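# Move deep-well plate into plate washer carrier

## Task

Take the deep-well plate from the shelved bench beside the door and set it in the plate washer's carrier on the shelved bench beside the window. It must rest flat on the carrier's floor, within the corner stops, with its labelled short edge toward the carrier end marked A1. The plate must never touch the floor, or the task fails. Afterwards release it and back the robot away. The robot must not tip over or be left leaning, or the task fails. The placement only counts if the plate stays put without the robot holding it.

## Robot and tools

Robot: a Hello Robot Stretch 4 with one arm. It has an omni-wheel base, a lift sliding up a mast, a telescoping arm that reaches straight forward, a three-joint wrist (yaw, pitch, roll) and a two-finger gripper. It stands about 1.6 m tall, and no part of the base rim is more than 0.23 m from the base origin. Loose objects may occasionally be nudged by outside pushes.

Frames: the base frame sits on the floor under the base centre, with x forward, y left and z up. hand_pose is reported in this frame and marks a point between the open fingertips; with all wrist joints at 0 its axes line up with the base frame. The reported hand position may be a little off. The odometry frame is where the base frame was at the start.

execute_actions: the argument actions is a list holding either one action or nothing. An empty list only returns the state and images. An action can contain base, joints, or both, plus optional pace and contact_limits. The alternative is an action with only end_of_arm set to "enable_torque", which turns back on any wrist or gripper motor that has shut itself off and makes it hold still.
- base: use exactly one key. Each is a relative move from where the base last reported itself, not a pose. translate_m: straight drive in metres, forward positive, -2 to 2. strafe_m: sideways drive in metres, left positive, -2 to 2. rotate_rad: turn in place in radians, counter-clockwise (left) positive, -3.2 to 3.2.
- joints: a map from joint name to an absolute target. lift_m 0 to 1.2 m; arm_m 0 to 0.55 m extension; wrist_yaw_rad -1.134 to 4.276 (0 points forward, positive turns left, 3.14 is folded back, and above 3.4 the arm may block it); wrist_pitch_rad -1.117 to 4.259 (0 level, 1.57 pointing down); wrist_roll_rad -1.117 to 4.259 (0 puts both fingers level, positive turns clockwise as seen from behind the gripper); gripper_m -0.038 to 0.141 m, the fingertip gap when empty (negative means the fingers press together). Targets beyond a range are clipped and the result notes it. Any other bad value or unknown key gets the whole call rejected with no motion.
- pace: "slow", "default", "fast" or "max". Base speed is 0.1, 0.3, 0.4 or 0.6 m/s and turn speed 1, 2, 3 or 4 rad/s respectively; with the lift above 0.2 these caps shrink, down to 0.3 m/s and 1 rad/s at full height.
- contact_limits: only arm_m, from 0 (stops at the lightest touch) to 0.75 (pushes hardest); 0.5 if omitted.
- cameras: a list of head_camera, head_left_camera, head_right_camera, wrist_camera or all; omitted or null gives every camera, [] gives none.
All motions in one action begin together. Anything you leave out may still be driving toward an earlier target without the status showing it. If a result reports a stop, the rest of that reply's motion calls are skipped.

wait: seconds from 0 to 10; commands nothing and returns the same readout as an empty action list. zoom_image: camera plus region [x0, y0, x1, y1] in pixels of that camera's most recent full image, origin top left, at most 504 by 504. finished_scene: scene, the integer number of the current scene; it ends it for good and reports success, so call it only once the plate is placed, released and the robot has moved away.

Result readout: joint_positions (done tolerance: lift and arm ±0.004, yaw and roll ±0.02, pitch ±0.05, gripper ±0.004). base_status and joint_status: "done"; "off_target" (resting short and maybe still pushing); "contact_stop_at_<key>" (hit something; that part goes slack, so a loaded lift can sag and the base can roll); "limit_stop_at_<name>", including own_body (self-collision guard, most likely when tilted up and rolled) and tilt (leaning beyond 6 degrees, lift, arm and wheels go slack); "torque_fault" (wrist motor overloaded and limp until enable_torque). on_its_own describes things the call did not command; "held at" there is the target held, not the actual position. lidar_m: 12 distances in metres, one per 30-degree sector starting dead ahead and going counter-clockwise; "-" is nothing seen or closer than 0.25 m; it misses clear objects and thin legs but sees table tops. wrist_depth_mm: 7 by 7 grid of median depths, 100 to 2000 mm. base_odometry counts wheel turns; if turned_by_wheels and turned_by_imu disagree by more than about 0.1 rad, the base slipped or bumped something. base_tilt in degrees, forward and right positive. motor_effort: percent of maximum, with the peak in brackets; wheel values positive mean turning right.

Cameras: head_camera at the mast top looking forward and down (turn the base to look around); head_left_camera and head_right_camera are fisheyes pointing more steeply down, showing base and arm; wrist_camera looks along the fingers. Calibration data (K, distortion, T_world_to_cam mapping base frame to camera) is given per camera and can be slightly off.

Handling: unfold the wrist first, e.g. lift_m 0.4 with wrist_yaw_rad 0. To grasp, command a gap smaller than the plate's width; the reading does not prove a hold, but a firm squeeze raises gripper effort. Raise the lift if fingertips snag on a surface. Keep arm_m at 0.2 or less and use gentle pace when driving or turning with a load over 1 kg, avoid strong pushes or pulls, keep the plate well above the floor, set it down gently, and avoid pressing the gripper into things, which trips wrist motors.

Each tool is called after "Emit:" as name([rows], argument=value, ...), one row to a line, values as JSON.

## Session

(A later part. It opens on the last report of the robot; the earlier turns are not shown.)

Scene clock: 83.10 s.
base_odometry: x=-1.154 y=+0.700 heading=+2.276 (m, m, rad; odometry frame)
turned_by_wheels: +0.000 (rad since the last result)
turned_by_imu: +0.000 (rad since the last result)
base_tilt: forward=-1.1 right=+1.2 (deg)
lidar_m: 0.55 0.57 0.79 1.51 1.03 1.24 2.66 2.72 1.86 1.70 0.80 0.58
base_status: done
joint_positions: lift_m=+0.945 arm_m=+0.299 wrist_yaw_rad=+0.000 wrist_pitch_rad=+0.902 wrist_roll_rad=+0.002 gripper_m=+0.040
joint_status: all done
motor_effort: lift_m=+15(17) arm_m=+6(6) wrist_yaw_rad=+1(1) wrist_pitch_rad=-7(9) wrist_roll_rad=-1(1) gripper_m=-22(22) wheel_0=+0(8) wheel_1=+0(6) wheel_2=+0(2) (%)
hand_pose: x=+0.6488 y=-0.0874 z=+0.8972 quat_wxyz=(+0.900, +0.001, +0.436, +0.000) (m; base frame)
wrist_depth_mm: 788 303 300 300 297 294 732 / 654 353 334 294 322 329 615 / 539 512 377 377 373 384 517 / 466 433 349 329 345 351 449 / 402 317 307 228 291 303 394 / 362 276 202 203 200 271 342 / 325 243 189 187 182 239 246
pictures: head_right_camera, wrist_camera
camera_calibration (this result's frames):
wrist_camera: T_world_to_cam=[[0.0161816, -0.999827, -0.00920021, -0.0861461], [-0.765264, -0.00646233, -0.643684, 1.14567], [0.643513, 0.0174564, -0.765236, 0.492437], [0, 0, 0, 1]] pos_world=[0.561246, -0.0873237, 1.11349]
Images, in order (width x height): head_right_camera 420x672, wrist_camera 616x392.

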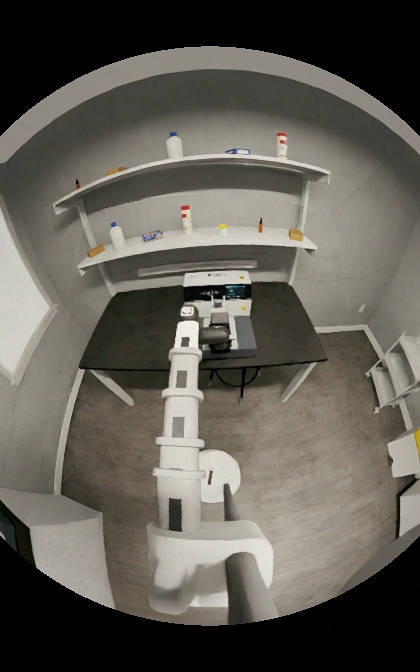

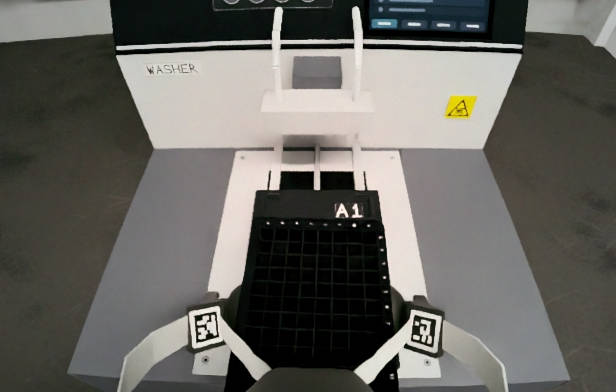

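Emit:
execute_actions([
  {"joints":{"arm_m":0.363}},
], cameras=["wrist_camera"])

Emit:
execute_actions([
  {"joints":{"lift_m":0.925},"pace":"slow"},
], cameras=["wrist_camera"])

Emit:
execute_actions([
  {"joints":{"gripper_m":0.141}},
], cameras=["wrist_camera"])

Emit:
execute_actions([
  {"joints":{"lift_m":1.0,"arm_m":0.2}},
], cameras=["wrist_camera","head_camera","head_left_camera"])

Emit:
zoom_image(camera="wrist_camera", region=[170,80,470,320])

Scene clock: 90.87 s.
base_odometry: x=-1.154 y=+0.700 heading=+2.276 (m, m, rad; odometry frame)
turned_by_wheels: +0.000 (rad since the last result)
turned_by_imu: -0.001 (rad since the last result)
base_tilt: forward=-1.1 right=+1.2 (deg)
lidar_m: 0.55 0.58 0.80 1.52 1.02 1.24 2.64 2.74 1.88 1.71 0.81 0.56
base_status: not commanded
joint_positions: lift_m=+0.945 arm_m=+0.362 wrist_yaw_rad=+0.000 wrist_pitch_rad=+0.902 wrist_roll_rad=+0.002 gripper_m=+0.040
joint_status: all done
motor_effort: lift_m=+15(15) arm_m=+6(5) wrist_yaw_rad=+2(1) wrist_pitch_rad=-4(7) wrist_roll_rad=-1(1) gripper_m=-24(21) wheel_0=+0(0) wheel_1=+0(0) wheel_2=+0(0) (%)
hand_pose: x=+0.7118 y=-0.0874 z=+0.8972 quat_wxyz=(+0.900, +0.001, +0.436, +0.000) (m; base frame)
wrist_depth_mm: 741 253 251 250 248 245 245 / 640 265 263 260 258 257 268 / 539 312 301 249 290 296 508 / 462 351 338 248 336 338 452 / 402 317 306 228 293 303 392 / 359 277 202 202 199 271 342 / 327 243 189 187 182 238 246
pictures: wrist_camera
camera_calibration (this result's frames):
wrist_camera: T_world_to_cam=[[0.0160853, -0.999828, -0.00919953, -0.0871146], [-0.765233, -0.00638818, -0.643722, 1.19389], [0.643553, 0.0173943, -0.765204, 0.451853], [0, 0, 0, 1]] pos_world=[0.624215, -0.0873325, 1.11349]
Images, in order (width x height): wrist_camera 616x392.

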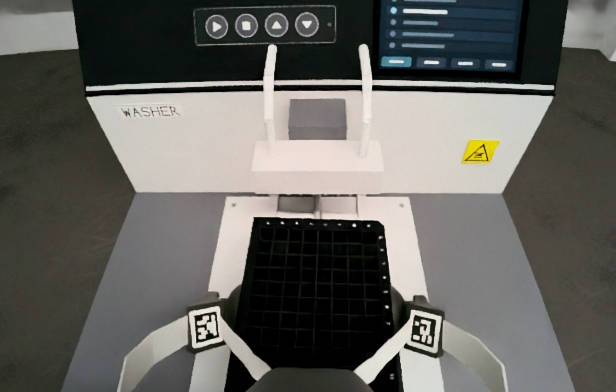

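Scene clock: 91.80 s.
base_odometry: x=-1.154 y=+0.700 heading=+2.276 (m, m, rad; odometry frame)
turned_by_wheels: +0.000 (rad since the last result)
turned_by_imu: +0.000 (rad since the last result)
base_tilt: forward=-1.0 right=+1.1 (deg)
lidar_m: 0.55 0.57 0.81 1.51 1.02 1.25 2.65 2.72 1.86 1.68 0.79 0.57
base_status: not commanded
joint_positions: lift_m=+0.925 arm_m=+0.362 wrist_yaw_rad=+0.000 wrist_pitch_rad=+0.901 wrist_roll_rad=+0.002 gripper_m=+0.040
joint_status: all done
motor_effort: lift_m=+14(8) arm_m=+6(6) wrist_yaw_rad=+1(2) wrist_pitch_rad=-1(6) wrist_roll_rad=-1(2) gripper_m=-21(20) wheel_0=+0(0) wheel_1=+0(0) wheel_2=+0(0) (%)
hand_pose: x=+0.7120 y=-0.0874 z=+0.8775 quat_wxyz=(+0.900, +0.001, +0.435, +0.000) (m; base frame)
wrist_depth_mm: 715 244 242 241 238 236 236 / 591 260 260 247 256 255 258 / 508 312 301 230 279 293 484 / 439 334 322 314 320 320 424 / 382 287 279 230 270 282 373 / 340 256 203 200 199 250 250 / 272 224 186 178 180 222 229
pictures: wrist_camera
camera_calibration (this result's frames):
wrist_camera: T_world_to_cam=[[0.0160935, -0.999828, -0.00918481, -0.0873181], [-0.764652, -0.00638827, -0.644411, 1.18155], [0.644242, 0.017394, -0.764624, 0.435635], [0, 0, 0, 1]] pos_world=[0.624226, -0.0873325, 1.0937]
Images, in order (width x height): wrist_camera 616x392.

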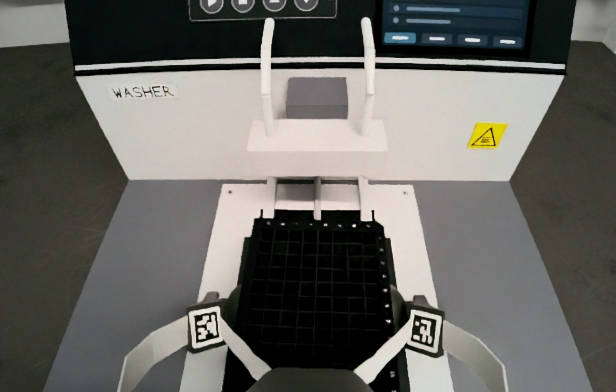

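Scene clock: 93.80 s.
base_odometry: x=-1.154 y=+0.700 heading=+2.276 (m, m, rad; odometry frame)
turned_by_wheels: +0.000 (rad since the last result)
turned_by_imu: -0.001 (rad since the last result)
base_tilt: forward=-1.2 right=+1.2 (deg)
lidar_m: 0.55 0.59 0.81 1.52 1.03 1.26 2.65 2.72 1.86 1.70 0.80 0.58
base_status: not commanded
joint_positions: lift_m=+0.925 arm_m=+0.362 wrist_yaw_rad=-0.003 wrist_pitch_rad=+0.902 wrist_roll_rad=+0.002 gripper_m=+0.141
joint_status: all done
motor_effort: lift_m=+14(13) arm_m=+6(6) wrist_yaw_rad=+11(11) wrist_pitch_rad=-10(6) wrist_roll_rad=+0(1) gripper_m=+2(20) wheel_0=+0(0) wheel_1=+0(0) wheel_2=-3(3) (%)
hand_pose: x=+0.7115 y=-0.0880 z=+0.8774 quat_wxyz=(+0.900, +0.001, +0.436, -0.002) (m; base frame)
wrist_depth_mm: 715 244 245 242 240 238 239 / 597 260 260 254 257 255 264 / 512 301 291 233 289 296 500 / 442 332 325 315 324 325 427 / 387 291 283 233 277 285 379 / 342 258 206 206 206 254 255 / 273 232 200 153 183 227 230
pictures: wrist_camera
camera_calibration (this result's frames):
wrist_camera: T_world_to_cam=[[0.0135105, -0.99987, -0.00880663, -0.0863588], [-0.765265, -0.00467089, -0.643698, 1.18104], [0.643573, 0.0154361, -0.765229, 0.436658], [0, 0, 0, 1]] pos_world=[0.623952, -0.0875713, 1.09361]
Images, in order (width x height): wrist_camera 616x392.

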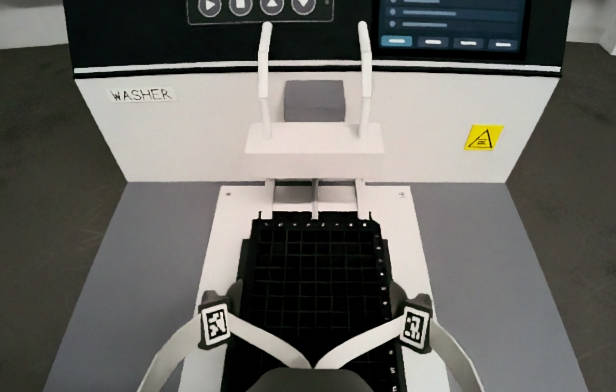

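Scene clock: 95.37 s.
base_odometry: x=-1.154 y=+0.700 heading=+2.276 (m, m, rad; odometry frame)
turned_by_wheels: +0.000 (rad since the last result)
turned_by_imu: +0.000 (rad since the last result)
base_tilt: forward=-0.9 right=+1.0 (deg)
lidar_m: 0.54 0.56 0.79 1.51 1.02 1.25 2.63 2.73 1.88 1.71 0.79 0.59
base_status: not commanded
joint_positions: lift_m=+1.000 arm_m=+0.201 wrist_yaw_rad=+0.000 wrist_pitch_rad=+0.902 wrist_roll_rad=+0.002 gripper_m=+0.141
joint_status: all done
motor_effort: lift_m=+24(25) arm_m=-6(6) wrist_yaw_rad=+2(10) wrist_pitch_rad=-7(5) wrist_roll_rad=+0(0) gripper_m=+1(1) wheel_0=+0(0) wheel_1=+0(0) wheel_2=-1(3) (%)
hand_pose: x=+0.5509 y=-0.0874 z=+0.9516 quat_wxyz=(+0.900, +0.001, +0.436, +0.000) (m; base frame)
wrist_depth_mm: 904 878 407 404 402 809 820 / 750 741 445 394 439 691 715 / 627 621 484 397 480 597 603 / 535 535 421 357 418 517 521 / 473 459 373 336 359 382 455 / 415 402 349 373 349 340 404 / 389 389 384 154 379 375 375
pictures: head_camera, head_left_camera, wrist_camera
camera_calibration (this result's frames):
wrist_camera: T_world_to_cam=[[0.0162965, -0.999827, -0.00893241, -0.0844201], [-0.764961, -0.00671447, -0.644042, 1.10595], [0.643871, 0.0173285, -0.764938, 0.596504], [0, 0, 0, 1]] pos_world=[0.463309, -0.0873162, 1.16781]
Images, in order (width x height): head_camera 420x560, head_left_camera 420x672, wrist_camera 616x392.

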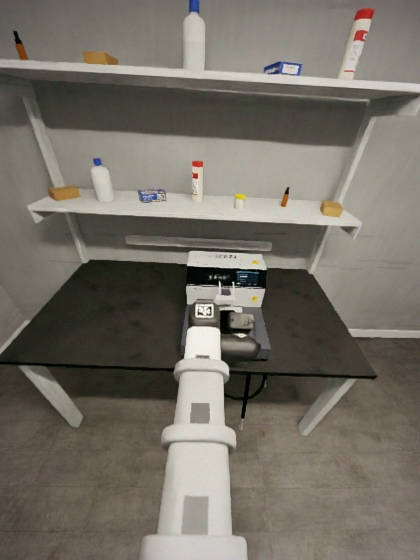

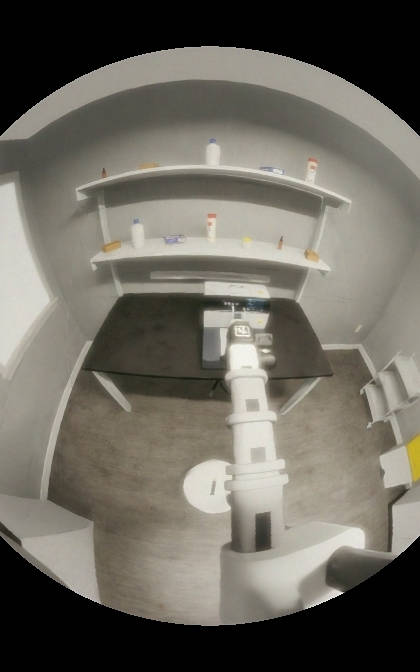

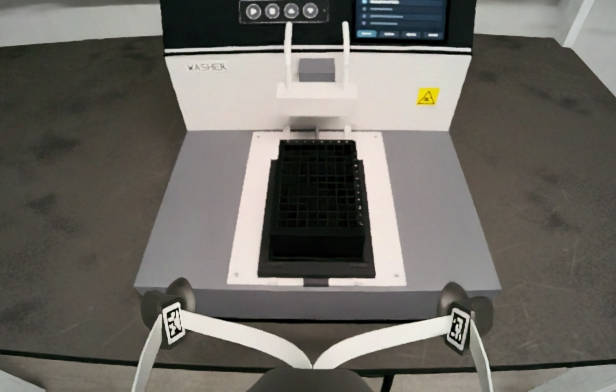

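Region (170, 80, 470, 320) of wrist_camera's 616x392 image, scaled by 1.680; it fills the top 403 rows of this view, and the rest is white.

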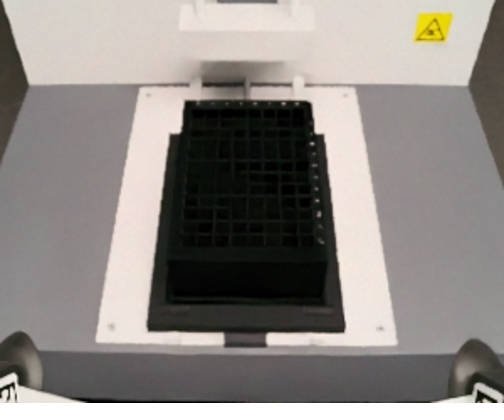

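Emit:
execute_actions([
  {"base":{"strafe_m":-0.2},"joints":{"lift_m":0.8,"arm_m":0.0,"wrist_pitch_rad":0.25,"wrist_yaw_rad":0.45}},
], cameras=["wrist_camera","head_camera"])

Emit:
zoom_image(camera="wrist_camera", region=[200,130,440,290])

Emit:
zoom_image(camera="head_camera", region=[130,270,230,370])

Scene clock: 103.03 s.
base_odometry: x=-1.002 y=+0.829 heading=+2.275 (m, m, rad; odometry frame)
turned_by_wheels: +0.000 (rad since the last result)
turned_by_imu: -0.002 (rad since the last result)
base_tilt: forward=-1.0 right=+1.1 (deg)
lidar_m: 0.54 0.58 0.79 1.71 1.20 1.51 3.27 2.28 1.66 1.50 1.59 0.58
base_status: done
joint_positions: lift_m=+0.800 arm_m=+0.001 wrist_yaw_rad=+0.450 wrist_pitch_rad=+0.252 wrist_roll_rad=+0.002 gripper_m=+0.141
joint_status: all done
motor_effort: lift_m=+15(27) arm_m=-6(7) wrist_yaw_rad=+2(7) wrist_pitch_rad=-7(11) wrist_roll_rad=-1(0) gripper_m=+1(0) wheel_0=-1(8) wheel_1=+0(10) wheel_2=-1(1) (%)
hand_pose: x=+0.4615 y=+0.0428 z=+0.9066 quat_wxyz=(+0.967, -0.027, +0.123, +0.221) (m; base frame)
wrist_depth_mm: 1576 1464 1008 946 788 759 778 / 1618 1576 1336 1182 1060 976 891 / 1708 1661 1366 640 574 535 891 / 1618 1205 1205 640 559 539 917 / 683 691 488 413 442 535 699 / 1618 517 445 410 366 357 477 / 1499 1499 439 154 357 347 387
pictures: head_camera, wrist_camera
camera_calibration (this result's frames):
wrist_camera: T_world_to_cam=[[0.451407, -0.892314, 0.00273626, -0.169186], [-0.195179, -0.101729, -0.975477, 1.05098], [0.870711, 0.439803, -0.220083, 0.000644406], [0, 0, 0, 1]] pos_world=[0.280941, -0.0443347, 1.02581]
Images, in order (width x height): head_camera 420x560, wrist_camera 616x392.

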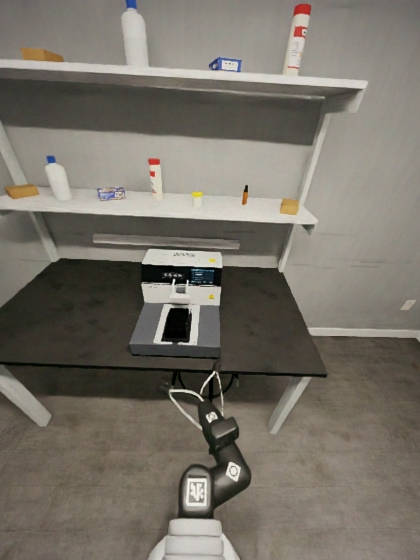

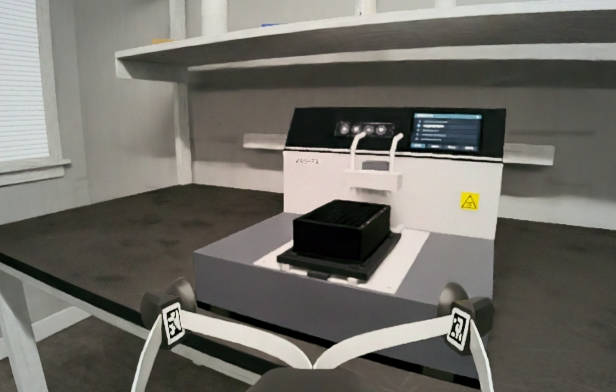

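Region (200, 130, 440, 290) of wrist_camera's 616x392 image, scaled by 2.100.

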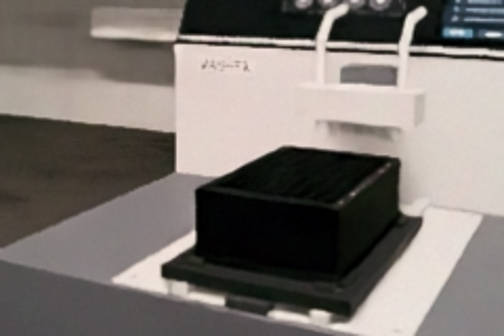

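Region (130, 270, 230, 370) of head_camera's 420x560 image, scaled by 5.040, with more detail than that image has.

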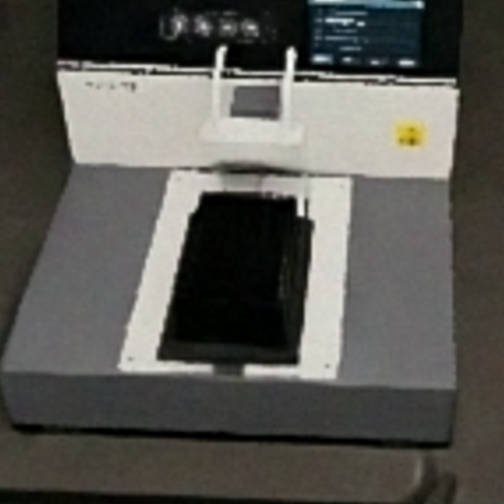

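Emit:
finished_scene(scene=1)

The scene is finished: the task was done.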